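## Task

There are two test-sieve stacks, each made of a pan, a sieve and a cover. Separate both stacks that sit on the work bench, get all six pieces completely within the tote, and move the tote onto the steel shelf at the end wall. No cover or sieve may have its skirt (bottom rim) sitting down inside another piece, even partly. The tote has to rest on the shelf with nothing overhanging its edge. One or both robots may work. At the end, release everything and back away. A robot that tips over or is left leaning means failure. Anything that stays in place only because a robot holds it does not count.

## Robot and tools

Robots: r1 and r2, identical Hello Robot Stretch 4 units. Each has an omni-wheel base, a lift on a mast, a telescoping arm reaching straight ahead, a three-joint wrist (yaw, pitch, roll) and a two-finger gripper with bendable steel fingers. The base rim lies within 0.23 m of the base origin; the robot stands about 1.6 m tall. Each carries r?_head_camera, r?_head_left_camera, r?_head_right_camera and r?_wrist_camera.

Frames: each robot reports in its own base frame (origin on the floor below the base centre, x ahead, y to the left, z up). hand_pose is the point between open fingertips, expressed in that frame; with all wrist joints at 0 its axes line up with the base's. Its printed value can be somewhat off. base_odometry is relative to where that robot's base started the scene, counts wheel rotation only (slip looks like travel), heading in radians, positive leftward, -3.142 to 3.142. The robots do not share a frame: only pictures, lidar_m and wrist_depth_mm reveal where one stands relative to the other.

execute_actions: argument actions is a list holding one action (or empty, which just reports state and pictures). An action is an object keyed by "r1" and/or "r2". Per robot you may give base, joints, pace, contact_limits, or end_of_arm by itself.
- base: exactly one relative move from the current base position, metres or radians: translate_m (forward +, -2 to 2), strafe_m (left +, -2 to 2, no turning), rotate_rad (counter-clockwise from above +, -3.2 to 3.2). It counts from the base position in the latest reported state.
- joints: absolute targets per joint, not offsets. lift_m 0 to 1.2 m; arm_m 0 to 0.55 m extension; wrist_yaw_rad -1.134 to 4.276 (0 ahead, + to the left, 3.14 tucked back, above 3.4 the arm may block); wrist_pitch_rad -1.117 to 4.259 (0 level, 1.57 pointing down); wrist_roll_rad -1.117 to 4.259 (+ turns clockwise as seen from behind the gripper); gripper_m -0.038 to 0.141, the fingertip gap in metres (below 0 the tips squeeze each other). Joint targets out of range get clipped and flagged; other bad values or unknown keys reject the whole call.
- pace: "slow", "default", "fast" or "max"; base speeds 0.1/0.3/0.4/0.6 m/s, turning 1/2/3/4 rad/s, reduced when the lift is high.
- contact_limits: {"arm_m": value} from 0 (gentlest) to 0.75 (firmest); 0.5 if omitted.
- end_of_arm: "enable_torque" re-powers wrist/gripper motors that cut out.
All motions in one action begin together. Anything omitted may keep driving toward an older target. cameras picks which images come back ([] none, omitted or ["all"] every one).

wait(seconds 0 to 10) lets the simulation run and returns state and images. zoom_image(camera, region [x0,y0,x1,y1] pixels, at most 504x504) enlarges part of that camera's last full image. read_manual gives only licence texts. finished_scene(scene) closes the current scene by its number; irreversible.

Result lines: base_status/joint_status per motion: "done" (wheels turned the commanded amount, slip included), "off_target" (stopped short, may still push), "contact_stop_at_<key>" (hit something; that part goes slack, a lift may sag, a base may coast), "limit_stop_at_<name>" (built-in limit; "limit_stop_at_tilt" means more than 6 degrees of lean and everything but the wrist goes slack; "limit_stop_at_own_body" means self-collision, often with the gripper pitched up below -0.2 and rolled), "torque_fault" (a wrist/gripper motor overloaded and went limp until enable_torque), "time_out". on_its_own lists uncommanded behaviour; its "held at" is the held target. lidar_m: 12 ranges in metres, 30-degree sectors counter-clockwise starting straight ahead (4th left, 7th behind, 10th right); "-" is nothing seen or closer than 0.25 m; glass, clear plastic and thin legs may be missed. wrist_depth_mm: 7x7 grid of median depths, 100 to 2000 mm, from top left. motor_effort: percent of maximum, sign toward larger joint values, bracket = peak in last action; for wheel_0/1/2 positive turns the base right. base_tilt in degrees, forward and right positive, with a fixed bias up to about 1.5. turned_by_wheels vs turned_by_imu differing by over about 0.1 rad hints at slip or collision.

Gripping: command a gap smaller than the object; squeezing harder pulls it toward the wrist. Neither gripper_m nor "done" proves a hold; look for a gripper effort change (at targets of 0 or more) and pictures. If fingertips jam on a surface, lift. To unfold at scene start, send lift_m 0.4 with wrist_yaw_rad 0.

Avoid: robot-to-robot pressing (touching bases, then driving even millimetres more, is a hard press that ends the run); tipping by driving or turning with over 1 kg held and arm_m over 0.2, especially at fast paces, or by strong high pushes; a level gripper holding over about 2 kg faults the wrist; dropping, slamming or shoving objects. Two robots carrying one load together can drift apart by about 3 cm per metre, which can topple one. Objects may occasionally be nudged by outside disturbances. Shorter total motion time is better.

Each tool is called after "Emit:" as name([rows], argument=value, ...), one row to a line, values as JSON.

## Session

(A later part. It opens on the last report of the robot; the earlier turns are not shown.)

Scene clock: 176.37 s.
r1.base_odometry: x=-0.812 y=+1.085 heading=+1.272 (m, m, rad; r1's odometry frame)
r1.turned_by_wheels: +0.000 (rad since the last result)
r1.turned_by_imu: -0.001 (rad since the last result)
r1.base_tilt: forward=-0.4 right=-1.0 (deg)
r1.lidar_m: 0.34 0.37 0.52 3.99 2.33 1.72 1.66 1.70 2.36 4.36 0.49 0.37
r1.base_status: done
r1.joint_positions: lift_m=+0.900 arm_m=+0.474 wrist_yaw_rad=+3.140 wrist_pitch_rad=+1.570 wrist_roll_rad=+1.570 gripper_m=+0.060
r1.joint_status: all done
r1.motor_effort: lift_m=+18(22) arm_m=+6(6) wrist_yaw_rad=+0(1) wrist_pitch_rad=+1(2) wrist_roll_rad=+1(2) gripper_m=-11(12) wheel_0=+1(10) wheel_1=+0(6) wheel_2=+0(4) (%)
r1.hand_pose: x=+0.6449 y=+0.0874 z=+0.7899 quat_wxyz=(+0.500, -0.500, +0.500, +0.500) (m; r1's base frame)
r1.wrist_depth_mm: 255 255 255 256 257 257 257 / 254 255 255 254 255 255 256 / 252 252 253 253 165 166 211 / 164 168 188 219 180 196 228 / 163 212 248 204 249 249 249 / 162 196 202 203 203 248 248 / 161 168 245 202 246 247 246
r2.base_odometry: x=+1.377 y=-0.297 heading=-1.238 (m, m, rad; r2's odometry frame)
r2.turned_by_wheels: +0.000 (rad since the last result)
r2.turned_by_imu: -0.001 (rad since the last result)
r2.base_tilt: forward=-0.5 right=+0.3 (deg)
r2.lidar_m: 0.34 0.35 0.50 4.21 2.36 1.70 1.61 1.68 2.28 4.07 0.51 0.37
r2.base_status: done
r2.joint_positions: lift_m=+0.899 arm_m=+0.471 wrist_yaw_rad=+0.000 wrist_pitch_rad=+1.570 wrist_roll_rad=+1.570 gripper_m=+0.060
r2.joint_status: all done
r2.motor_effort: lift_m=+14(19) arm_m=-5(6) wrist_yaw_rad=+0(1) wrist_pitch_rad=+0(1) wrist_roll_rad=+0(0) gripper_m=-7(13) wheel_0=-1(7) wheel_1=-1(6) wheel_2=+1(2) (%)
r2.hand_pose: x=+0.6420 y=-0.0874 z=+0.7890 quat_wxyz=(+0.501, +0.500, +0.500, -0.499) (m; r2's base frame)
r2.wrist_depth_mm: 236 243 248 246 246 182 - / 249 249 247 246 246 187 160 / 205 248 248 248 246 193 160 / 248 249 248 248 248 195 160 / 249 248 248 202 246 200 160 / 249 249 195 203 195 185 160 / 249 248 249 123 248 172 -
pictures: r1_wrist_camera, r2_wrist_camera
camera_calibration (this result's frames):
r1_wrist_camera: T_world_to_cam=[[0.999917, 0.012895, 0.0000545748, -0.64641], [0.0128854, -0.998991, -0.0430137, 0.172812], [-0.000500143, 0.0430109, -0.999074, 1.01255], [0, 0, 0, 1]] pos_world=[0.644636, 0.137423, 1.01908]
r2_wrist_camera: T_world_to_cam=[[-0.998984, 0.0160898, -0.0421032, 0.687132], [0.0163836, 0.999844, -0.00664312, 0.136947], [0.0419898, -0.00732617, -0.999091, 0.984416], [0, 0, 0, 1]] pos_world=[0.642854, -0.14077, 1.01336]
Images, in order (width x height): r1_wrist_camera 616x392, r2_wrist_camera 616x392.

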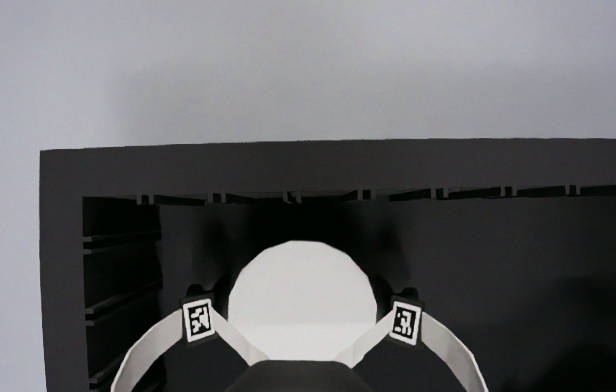

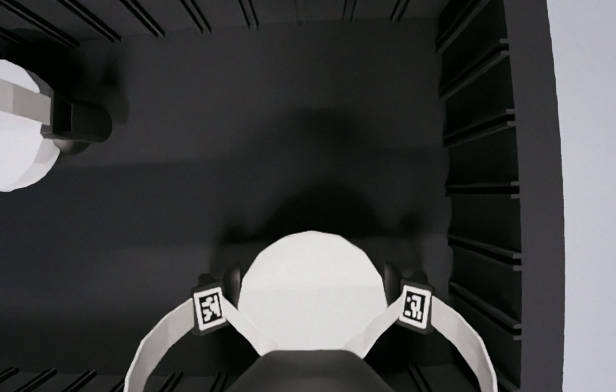

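Emit:
execute_actions([
  {"r1": {"joints": {"gripper_m": 0.09, "lift_m": 0.897}, "pace": "default"}, "r2": {"joints": {"gripper_m": 0.09, "lift_m": 0.896}, "pace": "default"}},
], cameras=[])

Emit:
execute_actions([
  {"r1": {"joints": {"lift_m": 1.0}, "pace": "fast"}, "r2": {"joints": {"lift_m": 1.0}, "pace": "fast"}},
], cameras=["r2_wrist_camera"])

Emit:
execute_actions([
  {"r1": {"base": {"strafe_m": 0.446}, "joints": {"arm_m": 0.369, "wrist_roll_rad": 0.0, "gripper_m": 0.10}, "pace": "fast"}, "r2": {"base": {"strafe_m": 0.465}, "joints": {"arm_m": 0.383, "wrist_roll_rad": 0.015, "gripper_m": 0.10}, "pace": "fast"}},
], cameras=["r1_wrist_camera", "r2_wrist_camera"])

Scene clock: 186.23 s.
r1.base_odometry: x=-0.812 y=+1.085 heading=+1.272 (m, m, rad; r1's odometry frame)
r1.turned_by_wheels: +0.000 (rad since the last result)
r1.turned_by_imu: -0.001 (rad since the last result)
r1.base_tilt: forward=-0.4 right=-1.0 (deg)
r1.lidar_m: 0.33 0.36 0.50 3.99 2.34 1.72 1.66 1.73 2.36 4.35 0.49 0.37
r1.base_status: not commanded
r1.joint_positions: lift_m=+0.897 arm_m=+0.474 wrist_yaw_rad=+3.140 wrist_pitch_rad=+1.570 wrist_roll_rad=+1.570 gripper_m=+0.090
r1.joint_status: all done
r1.motor_effort: lift_m=+19(20) arm_m=+5(5) wrist_yaw_rad=-1(1) wrist_pitch_rad=+2(2) wrist_roll_rad=+1(1) gripper_m=-3(11) wheel_0=+1(1) wheel_1=+0(0) wheel_2=+0(0) (%)
r1.hand_pose: x=+0.6449 y=+0.0874 z=+0.7869 quat_wxyz=(+0.500, -0.500, +0.500, +0.500) (m; r1's base frame)
r1.wrist_depth_mm: 252 253 253 254 253 254 254 / 251 251 251 252 252 253 252 / 250 162 162 162 163 163 207 / 161 181 216 247 213 208 235 / 160 221 246 224 246 246 246 / 159 204 213 223 213 245 245 / 158 185 242 146 243 244 245
r2.base_odometry: x=+1.377 y=-0.297 heading=-1.238 (m, m, rad; r2's odometry frame)
r2.turned_by_wheels: +0.000 (rad since the last result)
r2.turned_by_imu: -0.001 (rad since the last result)
r2.base_tilt: forward=-0.5 right=+0.4 (deg)
r2.lidar_m: 0.33 0.35 0.51 4.21 2.32 1.69 1.61 1.69 2.26 4.06 0.52 0.38
r2.base_status: not commanded
r2.joint_positions: lift_m=+0.896 arm_m=+0.471 wrist_yaw_rad=+0.000 wrist_pitch_rad=+1.572 wrist_roll_rad=+1.570 gripper_m=+0.090
r2.joint_status: all done
r2.motor_effort: lift_m=+14(17) arm_m=-4(4) wrist_yaw_rad=+1(2) wrist_pitch_rad=-6(5) wrist_roll_rad=+1(1) gripper_m=-1(10) wheel_0=-1(1) wheel_1=-1(1) wheel_2=+1(1) (%)
r2.hand_pose: x=+0.6414 y=-0.0874 z=+0.7860 quat_wxyz=(+0.500, +0.500, +0.500, -0.500) (m; r2's base frame)
r2.wrist_depth_mm: 242 244 245 244 242 171 - / 245 245 245 244 244 177 158 / 224 246 244 244 245 181 158 / 247 246 245 245 244 183 158 / 247 245 245 224 244 185 158 / 247 246 195 223 198 172 158 / 248 246 246 125 246 159 -
pictures: none
No camera images: the call's "cameras" was empty. Leave "cameras" out to get every camera's image.

Scene clock: 187.43 s.
r1.base_odometry: x=-0.812 y=+1.085 heading=+1.272 (m, m, rad; r1's odometry frame)
r1.turned_by_wheels: +0.000 (rad since the last result)
r1.turned_by_imu: +0.000 (rad since the last result)
r1.base_tilt: forward=-0.4 right=-1.0 (deg)
r1.lidar_m: 0.34 0.36 0.51 3.99 2.33 1.73 1.65 1.71 2.33 4.36 0.52 0.36
r1.base_status: not commanded
r1.joint_positions: lift_m=+1.000 arm_m=+0.474 wrist_yaw_rad=+3.140 wrist_pitch_rad=+1.570 wrist_roll_rad=+1.570 gripper_m=+0.090
r1.joint_status: all done
r1.motor_effort: lift_m=+23(23) arm_m=+6(5) wrist_yaw_rad=+1(0) wrist_pitch_rad=+2(1) wrist_roll_rad=+0(2) gripper_m=-2(3) wheel_0=+1(1) wheel_1=+0(0) wheel_2=+0(0) (%)
r1.hand_pose: x=+0.6449 y=+0.0874 z=+0.8895 quat_wxyz=(+0.500, -0.500, +0.500, +0.500) (m; r1's base frame)
r1.wrist_depth_mm: 355 355 355 357 357 359 357 / 353 353 355 355 353 355 353 / 351 351 351 351 353 353 353 / 351 264 263 270 286 286 287 / 347 285 345 325 345 347 349 / 345 260 213 324 213 345 347 / 343 268 343 146 343 324 343
r2.base_odometry: x=+1.377 y=-0.297 heading=-1.238 (m, m, rad; r2's odometry frame)
r2.turned_by_wheels: +0.000 (rad since the last result)
r2.turned_by_imu: +0.000 (rad since the last result)
r2.base_tilt: forward=-0.4 right=+0.4 (deg)
r2.lidar_m: 0.34 0.37 0.49 4.22 2.31 1.70 1.61 1.68 2.30 4.07 0.53 0.34
r2.base_status: not commanded
r2.joint_positions: lift_m=+1.000 arm_m=+0.471 wrist_yaw_rad=+0.000 wrist_pitch_rad=+1.570 wrist_roll_rad=+1.570 gripper_m=+0.090
r2.joint_status: all done
r2.motor_effort: lift_m=+21(23) arm_m=-4(4) wrist_yaw_rad=+2(2) wrist_pitch_rad=-2(5) wrist_roll_rad=+0(1) gripper_m=-2(1) wheel_0=-1(1) wheel_1=-1(1) wheel_2=+1(1) (%)
r2.hand_pose: x=+0.6417 y=-0.0874 z=+0.8894 quat_wxyz=(+0.500, +0.500, +0.500, -0.500) (m; r2's base frame)
r2.wrist_depth_mm: 264 263 262 266 262 345 347 / 285 349 347 347 330 345 345 / 327 340 349 347 345 347 347 / 349 349 347 345 345 347 347 / 349 351 347 325 347 349 347 / 353 349 199 334 197 349 347 / 281 264 281 124 271 304 349
pictures: r2_wrist_camera
camera_calibration (this result's frames):
r2_wrist_camera: T_world_to_cam=[[-0.998996, 0.0163678, -0.0417081, 0.690825], [0.0166593, 0.999839, -0.00664965, 0.137447], [0.0415926, -0.00733779, -0.999108, 1.08501], [0, 0, 0, 1]] pos_world=[0.642713, -0.14077, 1.11377]
Images, in order (width x height): r2_wrist_camera 616x392.

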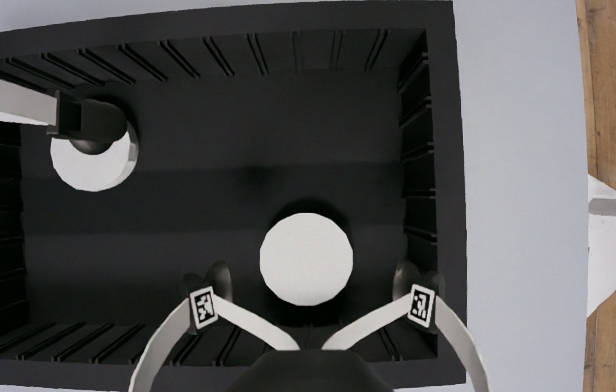

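Scene clock: 190.13 s.
r1.base_odometry: x=-1.238 y=+1.216 heading=+1.272 (m, m, rad; r1's odometry frame)
r1.turned_by_wheels: +0.000 (rad since the last result)
r1.turned_by_imu: +0.000 (rad since the last result)
r1.base_tilt: forward=-0.3 right=-1.0 (deg)
r1.lidar_m: 0.34 0.34 3.65 3.54 2.33 1.73 1.65 1.73 2.36 4.80 0.52 0.36
r1.base_status: done
r1.joint_positions: lift_m=+1.000 arm_m=+0.370 wrist_yaw_rad=+3.140 wrist_pitch_rad=+1.570 wrist_roll_rad=+0.000 gripper_m=+0.100
r1.joint_status: all done
r1.motor_effort: lift_m=+22(23) arm_m=-5(6) wrist_yaw_rad=+0(0) wrist_pitch_rad=+3(2) wrist_roll_rad=+0(6) gripper_m=-2(2) wheel_0=-1(9) wheel_1=+1(10) wheel_2=+0(3) (%)
r1.hand_pose: x=+0.5407 y=+0.0874 z=+0.8896 quat_wxyz=(+0.001, -0.707, +0.001, +0.707) (m; r1's base frame)
r1.wrist_depth_mm: 1098 1138 904 904 1118 1118 1138 / 355 355 357 355 355 355 1118 / 353 353 353 353 353 355 355 / 349 349 351 351 351 353 353 / 347 349 347 317 349 351 351 / 345 345 219 314 213 349 349 / 345 343 343 147 345 347 347
r2.base_odometry: x=+1.817 y=-0.146 heading=-1.238 (m, m, rad; r2's odometry frame)
r2.turned_by_wheels: +0.000 (rad since the last result)
r2.turned_by_imu: -0.001 (rad since the last result)
r2.base_tilt: forward=-0.4 right=+0.3 (deg)
r2.lidar_m: 0.33 0.33 3.90 3.75 2.35 1.69 1.60 1.70 2.32 4.52 0.51 0.37
r2.base_status: done
r2.joint_positions: lift_m=+1.000 arm_m=+0.384 wrist_yaw_rad=+0.000 wrist_pitch_rad=+1.570 wrist_roll_rad=+0.015 gripper_m=+0.100
r2.joint_status: all done
r2.motor_effort: lift_m=+20(21) arm_m=-4(4) wrist_yaw_rad=+1(2) wrist_pitch_rad=-1(2) wrist_roll_rad=-2(7) gripper_m=-1(2) wheel_0=+0(9) wheel_1=-1(8) wheel_2=+1(2) (%)
r2.hand_pose: x=+0.5548 y=-0.0874 z=+0.8895 quat_wxyz=(+0.707, +0.005, +0.707, -0.005) (m; r2's base frame)
r2.wrist_depth_mm: 353 351 349 347 345 343 343 / 353 353 351 351 347 345 342 / 353 351 351 349 347 345 345 / 357 353 351 351 351 347 345 / 1118 353 353 317 349 347 345 / 1138 355 198 315 213 349 347 / 1118 355 351 122 351 349 347
pictures: r1_wrist_camera, r2_wrist_camera
camera_calibration (this result's frames):
r1_wrist_camera: T_world_to_cam=[[-0.0115246, 0.999933, 0.000701789, -0.0821826], [0.998971, 0.0115443, -0.0438533, -0.442354], [-0.0438585, 0.000195675, -0.999038, 1.13925], [0, 0, 0, 1]] pos_world=[0.490918, 0.0870609, 1.11882]
r2_wrist_camera: T_world_to_cam=[[-0.0326967, -0.998614, -0.041233, -0.0212874], [-0.999427, 0.033027, -0.00735379, 0.618767], [0.0087054, 0.0409689, -0.999122, 1.11117], [0, 0, 0, 1]] pos_world=[0.608044, -0.0872174, 1.11387]
Images, in order (width x height): r1_wrist_camera 616x392, r2_wrist_camera 616x392.

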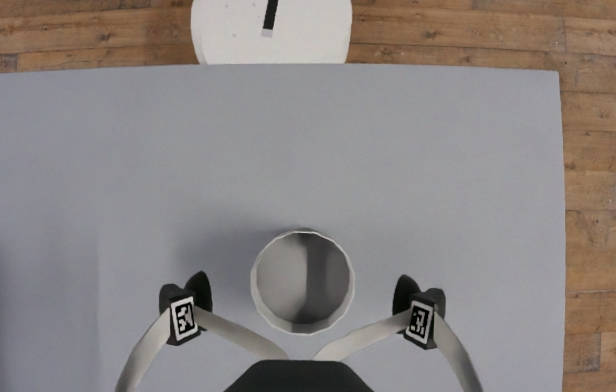

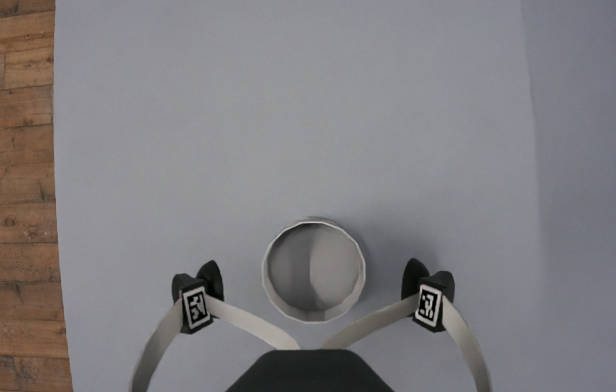

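Emit:
execute_actions([
  {"r1": {"joints": {"lift_m": 0.918, "gripper_m": 0.09}, "pace": "fast"}, "r2": {"joints": {"lift_m": 0.918, "gripper_m": 0.09}, "pace": "fast"}},
], cameras=[])

Emit:
execute_actions([
  {"r1": {"joints": {"gripper_m": 0.06}, "pace": "default"}, "r2": {"joints": {"gripper_m": 0.06}, "pace": "default"}},
], cameras=[])

Emit:
execute_actions([
  {"r1": {"joints": {"lift_m": 0.97}, "pace": "default"}, "r2": {"joints": {"lift_m": 0.97}, "pace": "default"}},
], cameras=["r1_wrist_camera", "r2_wrist_camera", "r1_head_camera", "r2_head_camera"])

Scene clock: 198.63 s.
r1.base_odometry: x=-1.238 y=+1.216 heading=+1.272 (m, m, rad; r1's odometry frame)
r1.turned_by_wheels: +0.000 (rad since the last result)
r1.turned_by_imu: -0.001 (rad since the last result)
r1.base_tilt: forward=-0.4 right=-1.0 (deg)
r1.lidar_m: 0.33 0.36 3.63 3.53 2.34 1.72 1.66 1.71 2.37 4.78 0.49 0.36
r1.base_status: not commanded
r1.joint_positions: lift_m=+0.918 arm_m=+0.370 wrist_yaw_rad=+3.140 wrist_pitch_rad=+1.570 wrist_roll_rad=+0.000 gripper_m=+0.090
r1.joint_status: all done
r1.motor_effort: lift_m=+19(21) arm_m=-5(5) wrist_yaw_rad=-1(2) wrist_pitch_rad=+2(2) wrist_roll_rad=-2(1) gripper_m=-3(2) wheel_0=-1(1) wheel_1=+1(1) wheel_2=+0(0) (%)
r1.hand_pose: x=+0.5407 y=+0.0874 z=+0.8079 quat_wxyz=(+0.001, -0.707, +0.001, +0.707) (m; r1's base frame)
r1.wrist_depth_mm: 276 276 274 276 276 277 661 / 273 273 274 274 273 274 276 / 272 272 273 272 273 273 273 / 270 270 270 271 271 272 272 / 268 268 268 235 268 270 270 / 266 267 211 235 212 267 268 / 265 264 265 146 266 267 266
r2.base_odometry: x=+1.817 y=-0.146 heading=-1.238 (m, m, rad; r2's odometry frame)
r2.turned_by_wheels: +0.000 (rad since the last result)
r2.turned_by_imu: -0.001 (rad since the last result)
r2.base_tilt: forward=-0.4 right=+0.4 (deg)
r2.lidar_m: 0.33 0.37 3.91 3.75 2.32 1.69 1.61 1.68 2.30 4.57 0.50 0.36
r2.base_status: not commanded
r2.joint_positions: lift_m=+0.918 arm_m=+0.384 wrist_yaw_rad=+0.000 wrist_pitch_rad=+1.570 wrist_roll_rad=+0.015 gripper_m=+0.090
r2.joint_status: all done
r2.motor_effort: lift_m=+14(16) arm_m=-4(4) wrist_yaw_rad=+1(2) wrist_pitch_rad=-1(1) wrist_roll_rad=-1(2) gripper_m=-1(2) wheel_0=+0(0) wheel_1=-1(1) wheel_2=+1(1) (%)
r2.hand_pose: x=+0.5548 y=-0.0874 z=+0.8080 quat_wxyz=(+0.707, +0.005, +0.707, -0.005) (m; r2's base frame)
r2.wrist_depth_mm: 271 270 268 268 266 265 264 / 272 268 270 268 267 264 265 / 271 270 270 268 268 266 265 / 272 270 270 268 268 266 266 / 272 272 270 236 266 266 266 / 272 272 198 236 197 267 266 / 274 273 271 125 268 267 266
pictures: none
No camera images: the call's "cameras" was empty. Leave "cameras" out to get every camera's image.

Scene clock: 199.73 s.
r1.base_odometry: x=-1.238 y=+1.216 heading=+1.272 (m, m, rad; r1's odometry frame)
r1.turned_by_wheels: +0.000 (rad since the last result)
r1.turned_by_imu: +0.000 (rad since the last result)
r1.base_tilt: forward=-0.3 right=-1.0 (deg)
r1.lidar_m: 0.32 0.37 3.65 3.53 2.34 1.71 1.66 1.72 2.34 4.80 0.50 0.36
r1.base_status: not commanded
r1.joint_positions: lift_m=+0.918 arm_m=+0.370 wrist_yaw_rad=+3.140 wrist_pitch_rad=+1.570 wrist_roll_rad=+0.000 gripper_m=+0.060
r1.joint_status: all done
r1.motor_effort: lift_m=+18(18) arm_m=-5(5) wrist_yaw_rad=-2(2) wrist_pitch_rad=+3(2) wrist_roll_rad=-1(0) gripper_m=-11(12) wheel_0=-1(1) wheel_1=+1(1) wheel_2=+0(0) (%)
r1.hand_pose: x=+0.5407 y=+0.0874 z=+0.8079 quat_wxyz=(+0.001, -0.707, +0.001, +0.707) (m; r1's base frame)
r1.wrist_depth_mm: 274 274 276 276 276 276 661 / 273 273 273 273 273 276 274 / 271 271 272 273 273 273 273 / 270 270 271 270 272 272 272 / 267 267 268 229 270 270 270 / 265 266 209 229 210 267 268 / 264 264 265 228 266 266 267
r2.base_odometry: x=+1.817 y=-0.146 heading=-1.238 (m, m, rad; r2's odometry frame)
r2.turned_by_wheels: +0.000 (rad since the last result)
r2.turned_by_imu: +0.000 (rad since the last result)
r2.base_tilt: forward=-0.4 right=+0.3 (deg)
r2.lidar_m: 0.33 0.36 3.92 3.75 2.32 1.69 1.59 1.70 2.31 4.55 0.49 0.38
r2.base_status: not commanded
r2.joint_positions: lift_m=+0.918 arm_m=+0.384 wrist_yaw_rad=+0.000 wrist_pitch_rad=+1.570 wrist_roll_rad=+0.015 gripper_m=+0.060
r2.joint_status: all done
r2.motor_effort: lift_m=+14(14) arm_m=-4(4) wrist_yaw_rad=+1(2) wrist_pitch_rad=-2(1) wrist_roll_rad=-1(1) gripper_m=-10(11) wheel_0=+0(0) wheel_1=-1(2) wheel_2=+1(1) (%)
r2.hand_pose: x=+0.5548 y=-0.0874 z=+0.8080 quat_wxyz=(+0.707, +0.005, +0.707, -0.005) (m; r2's base frame)
r2.wrist_depth_mm: 271 270 268 266 264 264 264 / 270 268 268 267 266 264 264 / 271 270 268 267 267 265 264 / 271 271 270 267 267 266 265 / 273 271 271 230 267 267 266 / 272 272 194 230 204 267 266 / 273 272 271 124 267 267 267
pictures: none
No camera images: the call's "cameras" was empty. Leave "cameras" out to get every camera's image.

Scene clock: 200.83 s.
r1.base_odometry: x=-1.238 y=+1.216 heading=+1.272 (m, m, rad; r1's odometry frame)
r1.turned_by_wheels: +0.000 (rad since the last result)
r1.turned_by_imu: +0.000 (rad since the last result)
r1.base_tilt: forward=-0.4 right=-1.0 (deg)
r1.lidar_m: 0.33 0.37 3.63 3.52 2.36 1.73 1.65 1.73 2.35 4.80 0.50 0.36
r1.base_status: not commanded
r1.joint_positions: lift_m=+0.970 arm_m=+0.370 wrist_yaw_rad=+3.140 wrist_pitch_rad=+1.570 wrist_roll_rad=+0.000 gripper_m=+0.060
r1.joint_status: all done
r1.motor_effort: lift_m=+23(25) arm_m=-5(5) wrist_yaw_rad=-1(1) wrist_pitch_rad=+3(2) wrist_roll_rad=-3(1) gripper_m=-12(11) wheel_0=-1(1) wheel_1=+1(1) wheel_2=+0(0) (%)
r1.hand_pose: x=+0.5407 y=+0.0874 z=+0.8595 quat_wxyz=(+0.001, -0.707, +0.001, +0.707) (m; r1's base frame)
r1.wrist_depth_mm: 1078 1098 878 878 1098 1098 1098 / 324 324 324 324 327 325 329 / 322 322 322 324 324 324 324 / 319 320 320 322 322 324 322 / 319 319 320 230 320 320 322 / 317 317 208 229 211 317 319 / 314 314 315 228 317 317 317
r2.base_odometry: x=+1.817 y=-0.146 heading=-1.238 (m, m, rad; r2's odometry frame)
r2.turned_by_wheels: +0.000 (rad since the last result)
r2.turned_by_imu: +0.000 (rad since the last result)
r2.base_tilt: forward=-0.4 right=+0.3 (deg)
r2.lidar_m: 0.34 0.35 3.91 3.74 2.35 1.70 1.60 1.69 2.29 4.54 0.50 0.37
r2.base_status: not commanded
r2.joint_positions: lift_m=+0.970 arm_m=+0.384 wrist_yaw_rad=+0.000 wrist_pitch_rad=+1.570 wrist_roll_rad=+0.015 gripper_m=+0.060
r2.joint_status: all done
r2.motor_effort: lift_m=+22(25) arm_m=-4(4) wrist_yaw_rad=+2(1) wrist_pitch_rad=+0(2) wrist_roll_rad=-1(2) gripper_m=-9(11) wheel_0=+0(0) wheel_1=-1(2) wheel_2=+1(1) (%)
r2.hand_pose: x=+0.5548 y=-0.0874 z=+0.8594 quat_wxyz=(+0.707, +0.005, +0.707, -0.005) (m; r2's base frame)
r2.wrist_depth_mm: 322 320 319 317 315 315 314 / 322 322 319 320 319 315 314 / 324 322 317 319 320 314 315 / 325 324 322 320 320 317 315 / 324 322 322 230 320 317 317 / 325 325 194 229 203 317 317 / 325 325 322 124 319 320 319
pictures: r1_head_camera, r1_wrist_camera, r2_head_camera, r2_wrist_camera
camera_calibration (this result's frames):
r1_wrist_camera: T_world_to_cam=[[-0.0115269, 0.999933, 0.000701785, -0.0821603], [0.998971, 0.0115466, -0.0438528, -0.44367], [-0.043858, 0.000195576, -0.999038, 1.10918], [0, 0, 0, 1]] pos_world=[0.490913, 0.0870607, 1.08871]
r2_wrist_camera: T_world_to_cam=[[-0.0326953, -0.998614, -0.0412333, -0.0225293], [-0.999427, 0.0330259, -0.00736415, 0.618551], [0.00871572, 0.040969, -0.999122, 1.08109], [0, 0, 0, 1]] pos_world=[0.608038, -0.0872173, 1.08377]
Images, in order (width x height): r1_head_camera 420x560, r1_wrist_camera 616x392, r2_head_camera 420x560, r2_wrist_camera 616x392.

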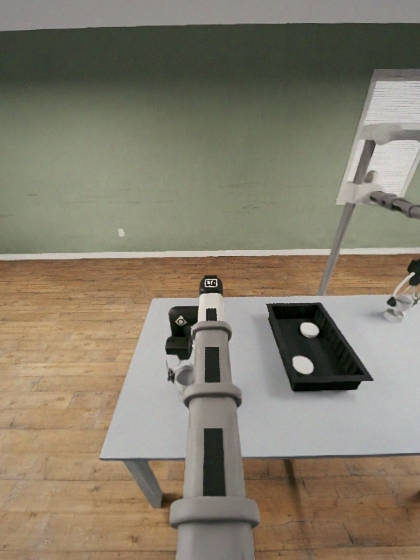

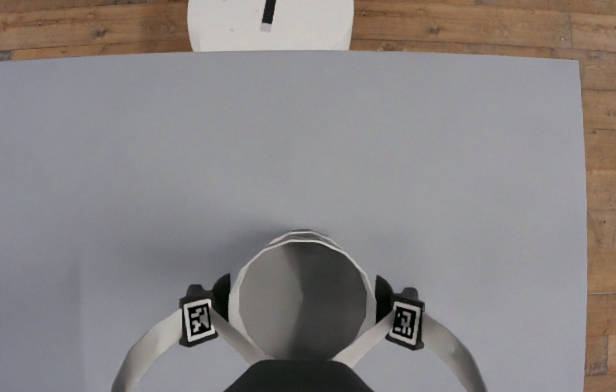

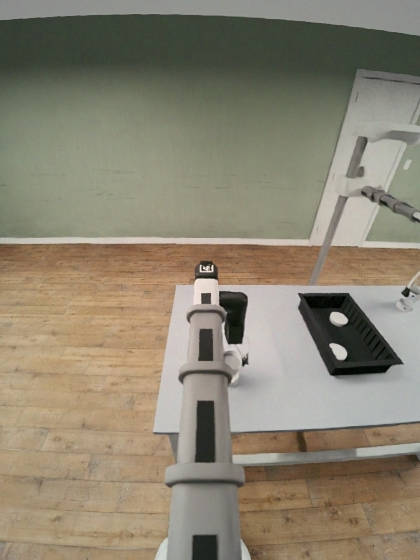

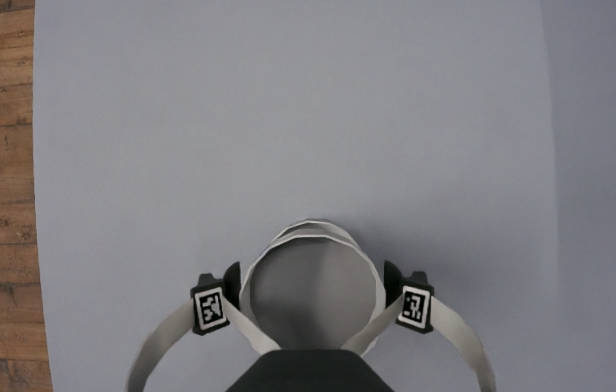

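Emit:
execute_actions([
  {"r1": {"base": {"strafe_m": -0.553}, "joints": {"lift_m": 1.02, "arm_m": 0.468, "wrist_roll_rad": 1.57}, "pace": "fast"}, "r2": {"base": {"strafe_m": -0.582}, "joints": {"lift_m": 1.02, "arm_m": 0.483, "wrist_roll_rad": 1.57}, "pace": "fast"}},
], cameras=["r1_wrist_camera", "r2_wrist_camera", "r1_head_left_camera"])

Scene clock: 218.30 s.
r1.base_odometry: x=-0.709 y=+1.053 heading=+1.272 (m, m, rad; r1's odometry frame)
r1.turned_by_wheels: +0.000 (rad since the last result)
r1.turned_by_imu: -0.002 (rad since the last result)
r1.base_tilt: forward=-0.3 right=-1.0 (deg)
r1.lidar_m: 0.33 0.36 0.50 4.09 2.32 1.74 1.64 1.72 2.33 4.24 0.49 0.35
r1.base_status: done
r1.joint_positions: lift_m=+1.020 arm_m=+0.467 wrist_yaw_rad=+3.140 wrist_pitch_rad=+1.570 wrist_roll_rad=+1.570 gripper_m=+0.060
r1.joint_status: all done
r1.motor_effort: lift_m=+23(26) arm_m=+6(8) wrist_yaw_rad=+0(2) wrist_pitch_rad=+2(2) wrist_roll_rad=+3(5) gripper_m=-12(11) wheel_0=-2(12) wheel_1=+2(13) wheel_2=+0(4) (%)
r1.hand_pose: x=+0.6379 y=+0.0874 z=+0.9096 quat_wxyz=(+0.500, -0.500, +0.500, +0.500) (m; r1's base frame)
r1.wrist_depth_mm: 373 377 332 287 287 334 287 / 375 373 324 355 355 317 196 / 370 370 368 347 370 370 227 / 368 368 366 366 368 368 368 / 366 368 368 230 368 345 366 / 364 364 209 229 210 364 366 / 364 278 278 228 278 279 279
r2.base_odometry: x=+1.267 y=-0.336 heading=-1.238 (m, m, rad; r2's odometry frame)
r2.turned_by_wheels: +0.000 (rad since the last result)
r2.turned_by_imu: -0.001 (rad since the last result)
r2.base_tilt: forward=-0.4 right=+0.3 (deg)
r2.lidar_m: 0.33 0.37 0.52 4.34 2.30 1.70 1.58 1.68 2.29 3.96 0.52 0.36
r2.base_status: done
r2.joint_positions: lift_m=+1.020 arm_m=+0.482 wrist_yaw_rad=+0.000 wrist_pitch_rad=+1.570 wrist_roll_rad=+1.570 gripper_m=+0.060
r2.joint_status: all done
r2.motor_effort: lift_m=+21(24) arm_m=+4(3) wrist_yaw_rad=+1(1) wrist_pitch_rad=+0(2) wrist_roll_rad=+1(7) gripper_m=-12(8) wheel_0=+0(8) wheel_1=+1(9) wheel_2=+0(3) (%)
r2.hand_pose: x=+0.6534 y=-0.0874 z=+0.9094 quat_wxyz=(+0.501, +0.500, +0.500, -0.499) (m; r2's base frame)
r2.wrist_depth_mm: 373 370 370 366 368 366 366 / 373 373 370 370 368 366 366 / 373 373 370 368 368 368 368 / 283 294 282 281 279 366 368 / 370 347 368 229 366 368 364 / 370 370 195 230 202 368 368 / 373 370 373 123 368 325 368
pictures: r1_head_left_camera, r1_wrist_camera, r2_wrist_camera
camera_calibration (this result's frames):
r1_wrist_camera: T_world_to_cam=[[0.999917, 0.0128922, 0.0000836588, -0.63946], [0.0128838, -0.998991, -0.0430133, 0.178049], [-0.00047096, 0.0430108, -0.999074, 1.13207], [0, 0, 0, 1]] pos_world=[0.637646, 0.137423, 1.13874]
r2_wrist_camera: T_world_to_cam=[[-0.998981, 0.0160357, -0.0421908, 0.703743], [0.0163301, 0.999845, -0.00664169, 0.137593], [0.0420777, -0.0073239, -0.999087, 1.10419], [0, 0, 0, 1]] pos_world=[0.654317, -0.14077, 1.13378]
Images, in order (width x height): r1_head_left_camera 420x672, r1_wrist_camera 616x392, r2_wrist_camera 616x392.

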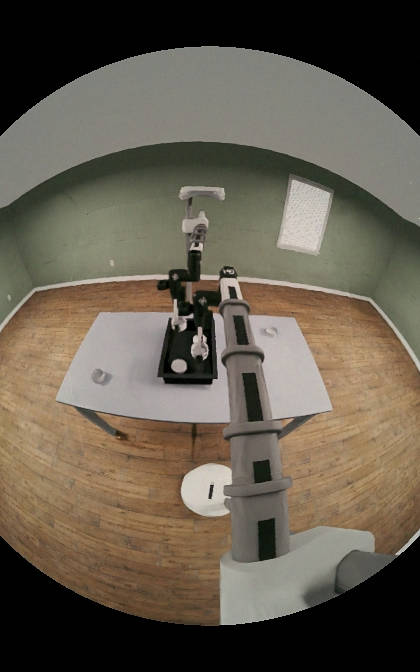

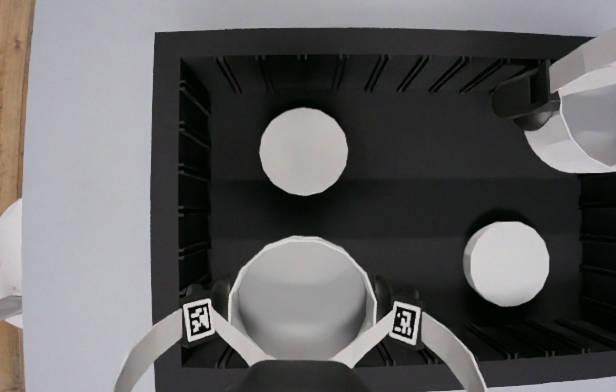

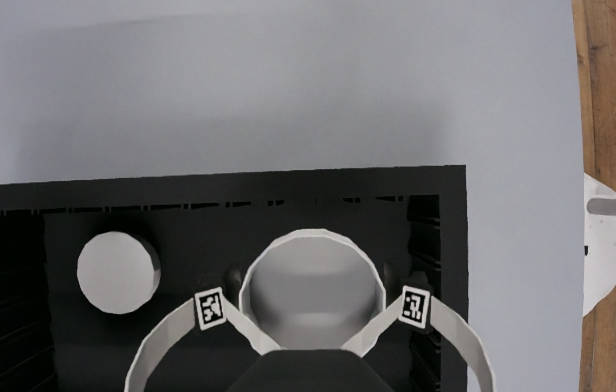

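Emit:
execute_actions([
  {"r1": {"joints": {"lift_m": 0.906}, "pace": "default"}, "r2": {"base": {"strafe_m": 0.006}, "joints": {"lift_m": 0.905}, "pace": "default"}},
], cameras=[])

Emit:
execute_actions([
  {"r1": {"joints": {"gripper_m": 0.088}, "pace": "default"}, "r2": {"joints": {"gripper_m": 0.088}, "pace": "default"}},
], cameras=["r1_wrist_camera", "r2_wrist_camera"])

Scene clock: 232.40 s.
r1.base_odometry: x=-0.709 y=+1.053 heading=+1.272 (m, m, rad; r1's odometry frame)
r1.turned_by_wheels: +0.000 (rad since the last result)
r1.turned_by_imu: -0.001 (rad since the last result)
r1.base_tilt: forward=-0.3 right=-1.0 (deg)
r1.lidar_m: 0.34 0.37 0.48 4.09 2.33 1.73 1.65 1.70 2.34 4.24 0.50 0.36
r1.base_status: not commanded
r1.joint_positions: lift_m=+0.906 arm_m=+0.467 wrist_yaw_rad=+3.140 wrist_pitch_rad=+1.570 wrist_roll_rad=+1.570 gripper_m=+0.060
r1.joint_status: all done
r1.motor_effort: lift_m=+19(20) arm_m=+5(5) wrist_yaw_rad=+0(1) wrist_pitch_rad=+1(2) wrist_roll_rad=+2(1) gripper_m=-11(12) wheel_0=-2(2) wheel_1=+2(2) wheel_2=+0(0) (%)
r1.hand_pose: x=+0.6379 y=+0.0874 z=+0.7959 quat_wxyz=(+0.500, -0.500, +0.500, +0.500) (m; r1's base frame)
r1.wrist_depth_mm: 259 199 246 249 252 245 250 / 260 203 258 236 258 259 204 / 257 205 256 235 257 258 221 / 169 205 255 255 256 256 256 / 169 204 254 230 255 253 244 / 167 188 208 229 210 253 232 / 253 167 251 228 252 251 252
r2.base_odometry: x=+1.272 y=-0.334 heading=-1.238 (m, m, rad; r2's odometry frame)
r2.turned_by_wheels: +0.000 (rad since the last result)
r2.turned_by_imu: -0.001 (rad since the last result)
r2.base_tilt: forward=-0.4 right=+0.3 (deg)
r2.lidar_m: 0.33 0.38 0.51 4.33 2.32 1.67 1.59 1.66 2.29 3.98 0.51 0.36
r2.base_status: done
r2.joint_positions: lift_m=+0.905 arm_m=+0.482 wrist_yaw_rad=+0.000 wrist_pitch_rad=+1.570 wrist_roll_rad=+1.570 gripper_m=+0.060
r2.joint_status: all done
r2.motor_effort: lift_m=+14(21) arm_m=+4(4) wrist_yaw_rad=+0(0) wrist_pitch_rad=-1(0) wrist_roll_rad=+1(2) gripper_m=-8(13) wheel_0=+0(5) wheel_1=-1(5) wheel_2=+0(1) (%)
r2.hand_pose: x=+0.6534 y=-0.0874 z=+0.7950 quat_wxyz=(+0.501, +0.500, +0.500, -0.499) (m; r2's base frame)
r2.wrist_depth_mm: 255 256 255 254 254 254 255 / 256 256 255 255 253 253 252 / 256 255 255 167 166 166 209 / 168 167 190 253 252 188 166 / 236 255 253 230 253 206 166 / 233 254 195 230 203 183 166 / 255 254 253 123 254 177 -
pictures: none
No camera images: the call's "cameras" was empty. Leave "cameras" out to get every camera's image.

Scene clock: 233.47 s.
r1.base_odometry: x=-0.709 y=+1.053 heading=+1.272 (m, m, rad; r1's odometry frame)
r1.turned_by_wheels: +0.000 (rad since the last result)
r1.turned_by_imu: +0.000 (rad since the last result)
r1.base_tilt: forward=-0.4 right=-1.0 (deg)
r1.lidar_m: 0.33 0.36 0.50 4.08 2.33 1.74 1.65 1.72 2.34 4.25 0.50 0.36
r1.base_status: not commanded
r1.joint_positions: lift_m=+0.906 arm_m=+0.467 wrist_yaw_rad=+3.140 wrist_pitch_rad=+1.570 wrist_roll_rad=+1.570 gripper_m=+0.088
r1.joint_status: all done
r1.motor_effort: lift_m=+19(19) arm_m=+5(5) wrist_yaw_rad=+0(0) wrist_pitch_rad=+1(1) wrist_roll_rad=+1(2) gripper_m=-3(12) wheel_0=-2(2) wheel_1=+2(2) wheel_2=+0(0) (%)
r1.hand_pose: x=+0.6379 y=+0.0874 z=+0.7959 quat_wxyz=(+0.500, -0.500, +0.500, +0.500) (m; r1's base frame)
r1.wrist_depth_mm: 262 200 247 249 252 246 249 / 258 204 257 236 259 258 220 / 257 206 256 236 257 257 227 / 170 205 255 254 256 256 256 / 169 204 254 236 255 255 244 / 253 188 209 236 211 254 233 / 253 168 251 146 251 252 253
r2.base_odometry: x=+1.272 y=-0.334 heading=-1.238 (m, m, rad; r2's odometry frame)
r2.turned_by_wheels: +0.000 (rad since the last result)
r2.turned_by_imu: +0.000 (rad since the last result)
r2.base_tilt: forward=-0.4 right=+0.4 (deg)
r2.lidar_m: 0.33 0.33 0.51 4.32 2.29 1.68 1.60 1.66 2.30 3.98 0.51 0.38
r2.base_status: not commanded
r2.joint_positions: lift_m=+0.905 arm_m=+0.482 wrist_yaw_rad=+0.000 wrist_pitch_rad=+1.570 wrist_roll_rad=+1.570 gripper_m=+0.088
r2.joint_status: all done
r2.motor_effort: lift_m=+14(14) arm_m=+4(4) wrist_yaw_rad=+0(1) wrist_pitch_rad=-2(0) wrist_roll_rad=+1(0) gripper_m=-1(7) wheel_0=+0(1) wheel_1=-1(1) wheel_2=+1(0) (%)
r2.hand_pose: x=+0.6534 y=-0.0874 z=+0.7950 quat_wxyz=(+0.501, +0.500, +0.500, -0.499) (m; r2's base frame)
r2.wrist_depth_mm: 256 256 256 255 255 254 253 / 257 256 254 255 253 254 253 / 256 257 256 167 167 167 210 / 167 167 189 252 252 189 166 / 235 255 254 236 252 206 166 / 234 254 196 236 198 191 167 / 255 256 253 125 254 174 -
pictures: r1_wrist_camera, r2_wrist_camera
camera_calibration (this result's frames):
r1_wrist_camera: T_world_to_cam=[[0.999917, 0.0128904, 0.000083778, -0.639457], [0.012882, -0.998991, -0.0430133, 0.173161], [-0.000470764, 0.0430108, -0.999074, 1.01849], [0, 0, 0, 1]] pos_world=[0.637653, 0.137423, 1.02505]
r2_wrist_camera: T_world_to_cam=[[-0.998981, 0.0160398, -0.0421909, 0.698922], [0.0163342, 0.999845, -0.00664168, 0.13683], [0.0420778, -0.00732407, -0.999087, 0.989852], [0, 0, 0, 1]] pos_world=[0.654324, -0.14077, 1.01935]
Images, in order (width x height): r1_wrist_camera 616x392, r2_wrist_camera 616x392.

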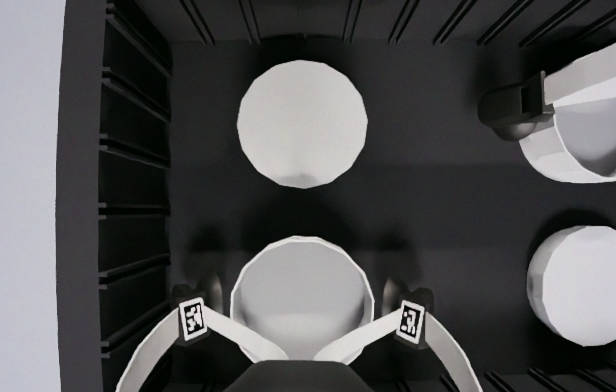

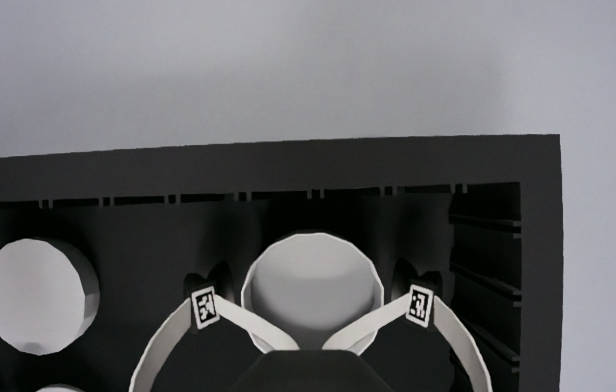

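Emit:
execute_actions([
  {"r1": {"joints": {"lift_m": 1.0}, "pace": "fast"}, "r2": {"joints": {"lift_m": 1.0}, "pace": "fast"}},
], cameras=[])

Emit:
execute_actions([
  {"r1": {"base": {"strafe_m": 0.553}, "joints": {"arm_m": 0.369, "wrist_roll_rad": 0.0}, "pace": "fast"}, "r2": {"base": {"strafe_m": 0.576}, "joints": {"arm_m": 0.383, "wrist_roll_rad": 0.015}, "pace": "fast"}},
], cameras=["r1_wrist_camera", "r2_wrist_camera"])

Scene clock: 244.17 s.
r1.base_odometry: x=-0.709 y=+1.053 heading=+1.272 (m, m, rad; r1's odometry frame)
r1.turned_by_wheels: +0.000 (rad since the last result)
r1.turned_by_imu: -0.001 (rad since the last result)
r1.base_tilt: forward=-0.4 right=-1.0 (deg)
r1.lidar_m: 0.34 0.34 0.51 4.09 2.33 1.72 1.65 1.73 2.37 4.25 0.49 0.36
r1.base_status: not commanded
r1.joint_positions: lift_m=+1.000 arm_m=+0.467 wrist_yaw_rad=+3.140 wrist_pitch_rad=+1.570 wrist_roll_rad=+1.570 gripper_m=+0.088
r1.joint_status: all done
r1.motor_effort: lift_m=+23(26) arm_m=+5(5) wrist_yaw_rad=+0(0) wrist_pitch_rad=+2(1) wrist_roll_rad=+1(2) gripper_m=-3(1) wheel_0=-2(2) wheel_1=+2(2) wheel_2=+0(0) (%)
r1.hand_pose: x=+0.6379 y=+0.0874 z=+0.8896 quat_wxyz=(+0.500, -0.500, +0.500, +0.500) (m; r1's base frame)
r1.wrist_depth_mm: 355 355 268 267 268 270 270 / 353 355 325 330 351 317 283 / 349 349 349 329 351 332 332 / 349 349 349 349 347 347 351 / 347 347 345 329 347 330 327 / 345 345 213 329 213 345 345 / 343 303 282 146 276 268 278
r2.base_odometry: x=+1.272 y=-0.334 heading=-1.238 (m, m, rad; r2's odometry frame)
r2.turned_by_wheels: +0.000 (rad since the last result)
r2.turned_by_imu: -0.001 (rad since the last result)
r2.base_tilt: forward=-0.4 right=+0.3 (deg)
r2.lidar_m: 0.33 0.36 0.53 4.33 2.29 1.68 1.60 1.67 2.31 3.99 0.51 0.35
r2.base_status: not commanded
r2.joint_positions: lift_m=+1.000 arm_m=+0.482 wrist_yaw_rad=+0.000 wrist_pitch_rad=+1.570 wrist_roll_rad=+1.570 gripper_m=+0.088
r2.joint_status: all done
r2.motor_effort: lift_m=+21(20) arm_m=+4(4) wrist_yaw_rad=+1(0) wrist_pitch_rad=-1(0) wrist_roll_rad=+0(1) gripper_m=-2(0) wheel_0=+0(0) wheel_1=-1(1) wheel_2=+0(0) (%)
r2.hand_pose: x=+0.6535 y=-0.0874 z=+0.8894 quat_wxyz=(+0.501, +0.500, +0.500, -0.499) (m; r2's base frame)
r2.wrist_depth_mm: 349 351 351 349 347 347 347 / 353 349 347 351 345 349 347 / 355 353 349 351 349 347 347 / 265 263 293 347 329 345 349 / 349 329 349 329 347 347 349 / 349 351 195 329 197 347 349 / 351 330 349 125 347 310 349
pictures: none
No camera images: the call's "cameras" was empty. Leave "cameras" out to get every camera's image.

Scene clock: 247.17 s.
r1.base_odometry: x=-1.238 y=+1.216 heading=+1.272 (m, m, rad; r1's odometry frame)
r1.turned_by_wheels: +0.000 (rad since the last result)
r1.turned_by_imu: +0.001 (rad since the last result)
r1.base_tilt: forward=-0.4 right=-1.0 (deg)
r1.lidar_m: 0.33 0.36 3.65 3.53 2.36 1.74 1.65 1.73 2.35 4.80 0.50 0.32
r1.base_status: done
r1.joint_positions: lift_m=+1.000 arm_m=+0.370 wrist_yaw_rad=+3.140 wrist_pitch_rad=+1.570 wrist_roll_rad=+0.000 gripper_m=+0.088
r1.joint_status: all done
r1.motor_effort: lift_m=+22(23) arm_m=-5(6) wrist_yaw_rad=-2(0) wrist_pitch_rad=+3(2) wrist_roll_rad=-2(4) gripper_m=-2(2) wheel_0=+0(8) wheel_1=+1(10) wheel_2=+0(1) (%)
r1.hand_pose: x=+0.5407 y=+0.0874 z=+0.8896 quat_wxyz=(+0.001, -0.707, +0.001, +0.707) (m; r1's base frame)
r1.wrist_depth_mm: 1118 1118 904 904 1098 1138 1118 / 353 355 355 357 355 355 1118 / 353 353 353 353 355 355 357 / 349 349 351 353 351 353 353 / 347 347 349 347 347 349 351 / 345 347 213 347 213 347 349 / 343 343 345 146 345 347 347
r2.base_odometry: x=+1.817 y=-0.146 heading=-1.238 (m, m, rad; r2's odometry frame)
r2.turned_by_wheels: +0.000 (rad since the last result)
r2.turned_by_imu: -0.001 (rad since the last result)
r2.base_tilt: forward=-0.5 right=+0.3 (deg)
r2.lidar_m: 0.33 0.35 3.90 3.73 2.34 1.69 1.60 1.70 2.29 4.53 0.51 0.38
r2.base_status: done
r2.joint_positions: lift_m=+1.000 arm_m=+0.384 wrist_yaw_rad=+0.000 wrist_pitch_rad=+1.570 wrist_roll_rad=+0.015 gripper_m=+0.088
r2.joint_status: all done
r2.motor_effort: lift_m=+20(21) arm_m=-4(8) wrist_yaw_rad=+1(1) wrist_pitch_rad=-1(2) wrist_roll_rad=-1(9) gripper_m=-2(4) wheel_0=+0(9) wheel_1=-2(6) wheel_2=+1(4) (%)
r2.hand_pose: x=+0.5549 y=-0.0874 z=+0.8895 quat_wxyz=(+0.707, +0.005, +0.707, -0.005) (m; r2's base frame)
r2.wrist_depth_mm: 355 351 349 347 347 347 343 / 351 351 353 347 349 345 345 / 351 353 349 347 347 347 345 / 357 351 353 347 349 345 345 / 1138 353 351 349 349 345 345 / 1160 353 196 349 198 347 347 / 1138 355 351 124 349 349 347
pictures: r1_wrist_camera, r2_wrist_camera
camera_calibration (this result's frames):
r1_wrist_camera: T_world_to_cam=[[-0.0115214, 0.999933, 0.00070178, -0.0821843], [0.998971, 0.0115411, -0.0438526, -0.442362], [-0.0438577, 0.000195816, -0.999038, 1.13926], [0, 0, 0, 1]] pos_world=[0.490925, 0.087061, 1.11882]
r2_wrist_camera: T_world_to_cam=[[-0.0327084, -0.998614, -0.041233, -0.0212801], [-0.999427, 0.0330387, -0.00735534, 0.618789], [0.00870743, 0.0409688, -0.999122, 1.11117], [0, 0, 0, 1]] pos_world=[0.608063, -0.087218, 1.11387]
Images, in order (width x height): r1_wrist_camera 616x392, r2_wrist_camera 616x392.

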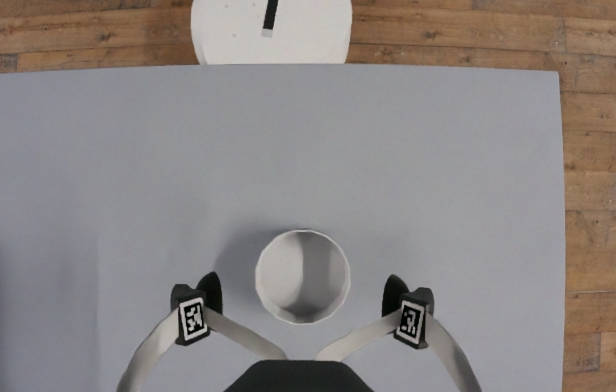

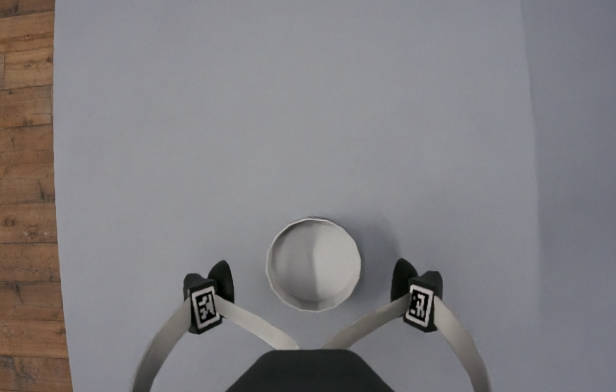

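Emit:
execute_actions([
  {"r1": {"joints": {"lift_m": 0.897, "gripper_m": 0.094}, "pace": "default"}, "r2": {"joints": {"lift_m": 0.897, "gripper_m": 0.094}, "pace": "default"}},
], cameras=[])

Emit:
execute_actions([
  {"r1": {"joints": {"gripper_m": 0.058, "lift_m": 0.895}, "pace": "default"}, "r2": {"joints": {"gripper_m": 0.058, "lift_m": 0.895}, "pace": "default"}},
], cameras=[])

Scene clock: 253.53 s.
r1.base_odometry: x=-1.238 y=+1.216 heading=+1.272 (m, m, rad; r1's odometry frame)
r1.turned_by_wheels: +0.000 (rad since the last result)
r1.turned_by_imu: -0.001 (rad since the last result)
r1.base_tilt: forward=-0.4 right=-1.0 (deg)
r1.lidar_m: 0.34 0.37 3.64 3.53 2.36 1.73 1.65 1.73 2.35 4.80 0.49 0.37
r1.base_status: not commanded
r1.joint_positions: lift_m=+0.897 arm_m=+0.370 wrist_yaw_rad=+3.140 wrist_pitch_rad=+1.570 wrist_roll_rad=+0.000 gripper_m=+0.094
r1.joint_status: all done
r1.motor_effort: lift_m=+18(17) arm_m=-5(5) wrist_yaw_rad=+0(1) wrist_pitch_rad=+3(2) wrist_roll_rad=-1(1) gripper_m=-2(3) wheel_0=+0(0) wheel_1=+1(1) wheel_2=+0(0) (%)
r1.hand_pose: x=+0.5407 y=+0.0874 z=+0.7869 quat_wxyz=(+0.001, -0.707, +0.001, +0.707) (m; r1's base frame)
r1.wrist_depth_mm: 253 254 254 253 255 255 255 / 252 253 252 253 253 254 254 / 250 251 251 252 251 253 252 / 249 249 249 249 250 251 251 / 248 248 248 246 249 249 250 / 246 247 216 245 208 247 248 / 245 244 246 146 245 246 247
r2.base_odometry: x=+1.817 y=-0.146 heading=-1.238 (m, m, rad; r2's odometry frame)
r2.turned_by_wheels: +0.000 (rad since the last result)
r2.turned_by_imu: -0.001 (rad since the last result)
r2.base_tilt: forward=-0.5 right=+0.4 (deg)
r2.lidar_m: 0.34 0.37 3.90 3.74 2.35 1.69 1.62 1.67 2.32 4.56 0.51 0.36
r2.base_status: not commanded
r2.joint_positions: lift_m=+0.897 arm_m=+0.384 wrist_yaw_rad=+0.000 wrist_pitch_rad=+1.570 wrist_roll_rad=+0.015 gripper_m=+0.094
r2.joint_status: all done
r2.motor_effort: lift_m=+14(20) arm_m=-4(4) wrist_yaw_rad=+1(1) wrist_pitch_rad=-1(1) wrist_roll_rad=-2(2) gripper_m=-2(0) wheel_0=+0(0) wheel_1=-1(1) wheel_2=+1(1) (%)
r2.hand_pose: x=+0.5549 y=-0.0874 z=+0.7870 quat_wxyz=(+0.707, +0.005, +0.707, -0.005) (m; r2's base frame)
r2.wrist_depth_mm: 250 248 247 247 245 245 - / 250 249 247 247 246 244 244 / 250 248 247 249 246 245 246 / 251 249 248 247 247 246 244 / 252 251 249 246 246 247 246 / 253 251 200 246 196 246 244 / 252 251 250 122 248 246 -
pictures: none
No camera images: the call's "cameras" was empty. Leave "cameras" out to get every camera's image.

Scene clock: 254.70 s.
r1.base_odometry: x=-1.238 y=+1.216 heading=+1.272 (m, m, rad; r1's odometry frame)
r1.turned_by_wheels: +0.000 (rad since the last result)
r1.turned_by_imu: +0.000 (rad since the last result)
r1.base_tilt: forward=-0.3 right=-1.0 (deg)
r1.lidar_m: 0.34 0.36 3.65 3.53 2.36 1.72 1.66 1.73 2.36 4.80 0.50 0.36
r1.base_status: not commanded
r1.joint_positions: lift_m=+0.895 arm_m=+0.370 wrist_yaw_rad=+3.140 wrist_pitch_rad=+1.570 wrist_roll_rad=+0.000 gripper_m=+0.058
r1.joint_status: all done
r1.motor_effort: lift_m=+18(21) arm_m=-5(5) wrist_yaw_rad=-1(1) wrist_pitch_rad=+1(2) wrist_roll_rad=-1(1) gripper_m=-13(14) wheel_0=+0(0) wheel_1=+1(1) wheel_2=+0(0) (%)
r1.hand_pose: x=+0.5407 y=+0.0874 z=+0.7849 quat_wxyz=(+0.001, -0.707, +0.001, +0.707) (m; r1's base frame)
r1.wrist_depth_mm: 251 251 252 252 253 253 254 / 250 250 250 251 251 251 251 / 248 249 249 250 249 250 250 / 246 247 248 248 249 249 248 / 245 245 246 241 247 246 246 / 243 244 210 241 213 246 245 / 243 242 242 237 243 243 244
r2.base_odometry: x=+1.817 y=-0.146 heading=-1.238 (m, m, rad; r2's odometry frame)
r2.turned_by_wheels: +0.000 (rad since the last result)
r2.turned_by_imu: +0.000 (rad since the last result)
r2.base_tilt: forward=-0.4 right=+0.3 (deg)
r2.lidar_m: 0.33 0.35 3.92 3.74 2.32 1.70 1.61 1.69 2.31 4.54 0.51 0.35
r2.base_status: not commanded
r2.joint_positions: lift_m=+0.895 arm_m=+0.384 wrist_yaw_rad=+0.000 wrist_pitch_rad=+1.570 wrist_roll_rad=+0.015 gripper_m=+0.058
r2.joint_status: all done
r2.motor_effort: lift_m=+14(15) arm_m=-4(4) wrist_yaw_rad=+2(1) wrist_pitch_rad=-2(1) wrist_roll_rad=-1(1) gripper_m=-9(11) wheel_0=+0(0) wheel_1=-2(1) wheel_2=+2(1) (%)
r2.hand_pose: x=+0.5549 y=-0.0874 z=+0.7850 quat_wxyz=(+0.707, +0.005, +0.707, -0.005) (m; r2's base frame)
r2.wrist_depth_mm: 247 246 245 243 242 242 - / 248 245 245 244 243 243 242 / 248 246 246 245 243 242 242 / 249 248 247 245 245 243 242 / 250 248 247 242 245 244 244 / 250 249 193 243 209 244 243 / 250 249 248 123 246 243 -
pictures: none
No camera images: the call's "cameras" was empty. Leave "cameras" out to get every camera's image.

Emit:
execute_actions([
  {"r1": {"joints": {"lift_m": 0.890}, "pace": "slow"}, "r2": {"joints": {"lift_m": 0.890}, "pace": "slow"}},
], cameras=[])

Emit:
execute_actions([
  {"r1": {"joints": {"lift_m": 0.94}, "pace": "default"}, "r2": {"joints": {"lift_m": 0.94}, "pace": "default"}},
], cameras=["r1_wrist_camera", "r2_wrist_camera"])

Scene clock: 260.23 s.
r1.base_odometry: x=-1.238 y=+1.216 heading=+1.272 (m, m, rad; r1's odometry frame)
r1.turned_by_wheels: +0.000 (rad since the last result)
r1.turned_by_imu: -0.001 (rad since the last result)
r1.base_tilt: forward=-0.4 right=-1.0 (deg)
r1.lidar_m: 0.34 0.37 3.66 3.54 2.37 1.72 1.64 1.73 2.38 4.81 0.50 0.36
r1.base_status: not commanded
r1.joint_positions: lift_m=+0.890 arm_m=+0.370 wrist_yaw_rad=+3.140 wrist_pitch_rad=+1.569 wrist_roll_rad=+0.000 gripper_m=+0.058
r1.joint_status: all done
r1.motor_effort: lift_m=+14(17) arm_m=-5(5) wrist_yaw_rad=-2(1) wrist_pitch_rad=+6(7) wrist_roll_rad=-1(1) gripper_m=-11(13) wheel_0=+0(0) wheel_1=+1(1) wheel_2=+0(0) (%)
r1.hand_pose: x=+0.5403 y=+0.0874 z=+0.7802 quat_wxyz=(+0.001, -0.706, +0.001, +0.708) (m; r1's base frame)
r1.wrist_depth_mm: 247 247 249 249 249 250 250 / 247 247 246 247 247 249 249 / 246 246 246 245 246 247 247 / 244 244 244 244 246 246 245 / 242 242 243 241 243 244 244 / 240 241 211 239 212 242 242 / 239 239 239 236 240 240 242
r2.base_odometry: x=+1.817 y=-0.146 heading=-1.238 (m, m, rad; r2's odometry frame)
r2.turned_by_wheels: +0.000 (rad since the last result)
r2.turned_by_imu: -0.001 (rad since the last result)
r2.base_tilt: forward=-0.4 right=+0.4 (deg)
r2.lidar_m: 0.34 0.35 3.91 3.75 2.34 1.67 1.61 1.68 2.27 4.50 0.49 0.34
r2.base_status: not commanded
r2.joint_positions: lift_m=+0.891 arm_m=+0.384 wrist_yaw_rad=+0.000 wrist_pitch_rad=+1.572 wrist_roll_rad=+0.015 gripper_m=+0.058
r2.joint_status: all done
r2.motor_effort: lift_m=+10(12) arm_m=-4(4) wrist_yaw_rad=+1(2) wrist_pitch_rad=-5(7) wrist_roll_rad=-1(1) gripper_m=-7(12) wheel_0=+0(0) wheel_1=-1(2) wheel_2=+1(1) (%)
r2.hand_pose: x=+0.5543 y=-0.0874 z=+0.7803 quat_wxyz=(+0.707, +0.005, +0.707, -0.005) (m; r2's base frame)
r2.wrist_depth_mm: 245 243 243 241 239 240 - / 245 243 243 241 241 239 238 / 245 244 243 243 242 240 238 / 245 244 243 242 242 240 241 / 246 245 243 242 242 241 240 / 247 245 193 241 207 241 239 / 247 245 246 122 244 242 -
pictures: none
No camera images: the call's "cameras" was empty. Leave "cameras" out to get every camera's image.

Scene clock: 261.33 s.
r1.base_odometry: x=-1.238 y=+1.216 heading=+1.272 (m, m, rad; r1's odometry frame)
r1.turned_by_wheels: +0.000 (rad since the last result)
r1.turned_by_imu: +0.000 (rad since the last result)
r1.base_tilt: forward=-0.4 right=-1.0 (deg)
r1.lidar_m: 0.34 0.36 3.67 3.52 2.36 1.73 1.65 1.72 2.34 4.80 0.49 0.36
r1.base_status: not commanded
r1.joint_positions: lift_m=+0.940 arm_m=+0.370 wrist_yaw_rad=+3.140 wrist_pitch_rad=+1.570 wrist_roll_rad=+0.000 gripper_m=+0.058
r1.joint_status: all done
r1.motor_effort: lift_m=+24(24) arm_m=-5(5) wrist_yaw_rad=-2(2) wrist_pitch_rad=+3(6) wrist_roll_rad=-1(1) gripper_m=-13(12) wheel_0=-1(0) wheel_1=+1(1) wheel_2=+0(0) (%)
r1.hand_pose: x=+0.5406 y=+0.0874 z=+0.8295 quat_wxyz=(+0.001, -0.707, +0.001, +0.707) (m; r1's base frame)
r1.wrist_depth_mm: 1060 1060 574 574 683 1042 1042 / 294 296 297 296 296 297 297 / 291 293 293 294 294 294 294 / 290 291 290 291 291 294 291 / 290 290 291 242 291 290 290 / 286 289 211 241 213 289 291 / 286 286 286 237 287 287 287
r2.base_odometry: x=+1.817 y=-0.146 heading=-1.238 (m, m, rad; r2's odometry frame)
r2.turned_by_wheels: +0.000 (rad since the last result)
r2.turned_by_imu: +0.000 (rad since the last result)
r2.base_tilt: forward=-0.5 right=+0.3 (deg)
r2.lidar_m: 0.33 0.37 3.91 3.76 2.34 1.68 1.62 1.68 2.31 4.56 0.49 0.36
r2.base_status: not commanded
r2.joint_positions: lift_m=+0.940 arm_m=+0.384 wrist_yaw_rad=+0.000 wrist_pitch_rad=+1.570 wrist_roll_rad=+0.015 gripper_m=+0.058
r2.joint_status: all done
r2.motor_effort: lift_m=+22(21) arm_m=-4(4) wrist_yaw_rad=+1(1) wrist_pitch_rad=+0(7) wrist_roll_rad=-2(1) gripper_m=-13(7) wheel_0=+0(0) wheel_1=-1(1) wheel_2=+1(1) (%)
r2.hand_pose: x=+0.5548 y=-0.0874 z=+0.8294 quat_wxyz=(+0.707, +0.005, +0.707, -0.005) (m; r2's base frame)
r2.wrist_depth_mm: 293 290 289 287 287 286 285 / 290 290 289 289 286 285 285 / 294 291 289 289 287 286 285 / 294 293 290 290 289 287 286 / 294 291 291 243 290 289 287 / 296 294 194 243 208 287 287 / 294 293 293 123 291 287 287
pictures: r1_wrist_camera, r2_wrist_camera
camera_calibration (this result's frames):
r1_wrist_camera: T_world_to_cam=[[-0.0115542, 0.999933, 0.00070474, -0.0821281], [0.998961, 0.011574, -0.0440772, -0.444699], [-0.0440824, 0.000194733, -0.999028, 1.0793], [0, 0, 0, 1]] pos_world=[0.490866, 0.0870594, 1.05871]
r2_wrist_camera: T_world_to_cam=[[-0.0326067, -0.998618, -0.0412284, -0.023822], [-0.999432, 0.0329311, -0.00721463, 0.618149], [0.00856235, 0.0409697, -0.999124, 1.05119], [0, 0, 0, 1]] pos_world=[0.608021, -0.0872123, 1.05375]
Images, in order (width x height): r1_wrist_camera 616x392, r2_wrist_camera 616x392.

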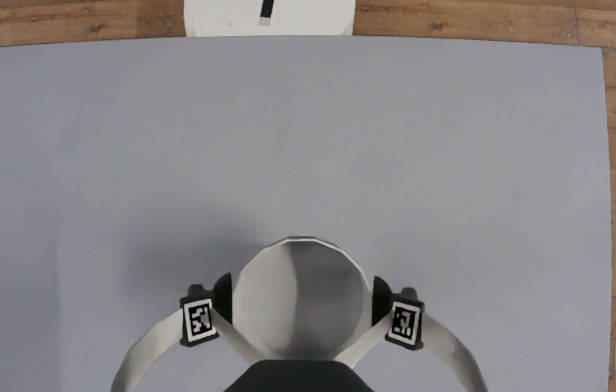

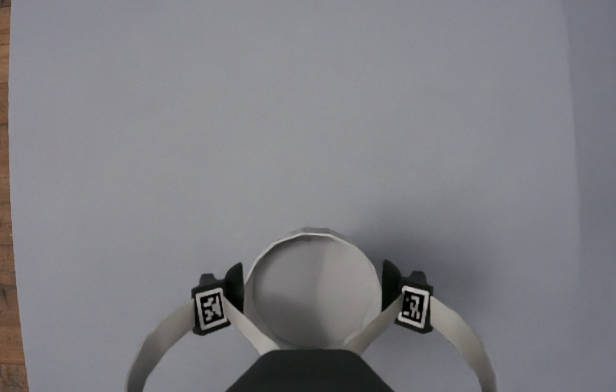

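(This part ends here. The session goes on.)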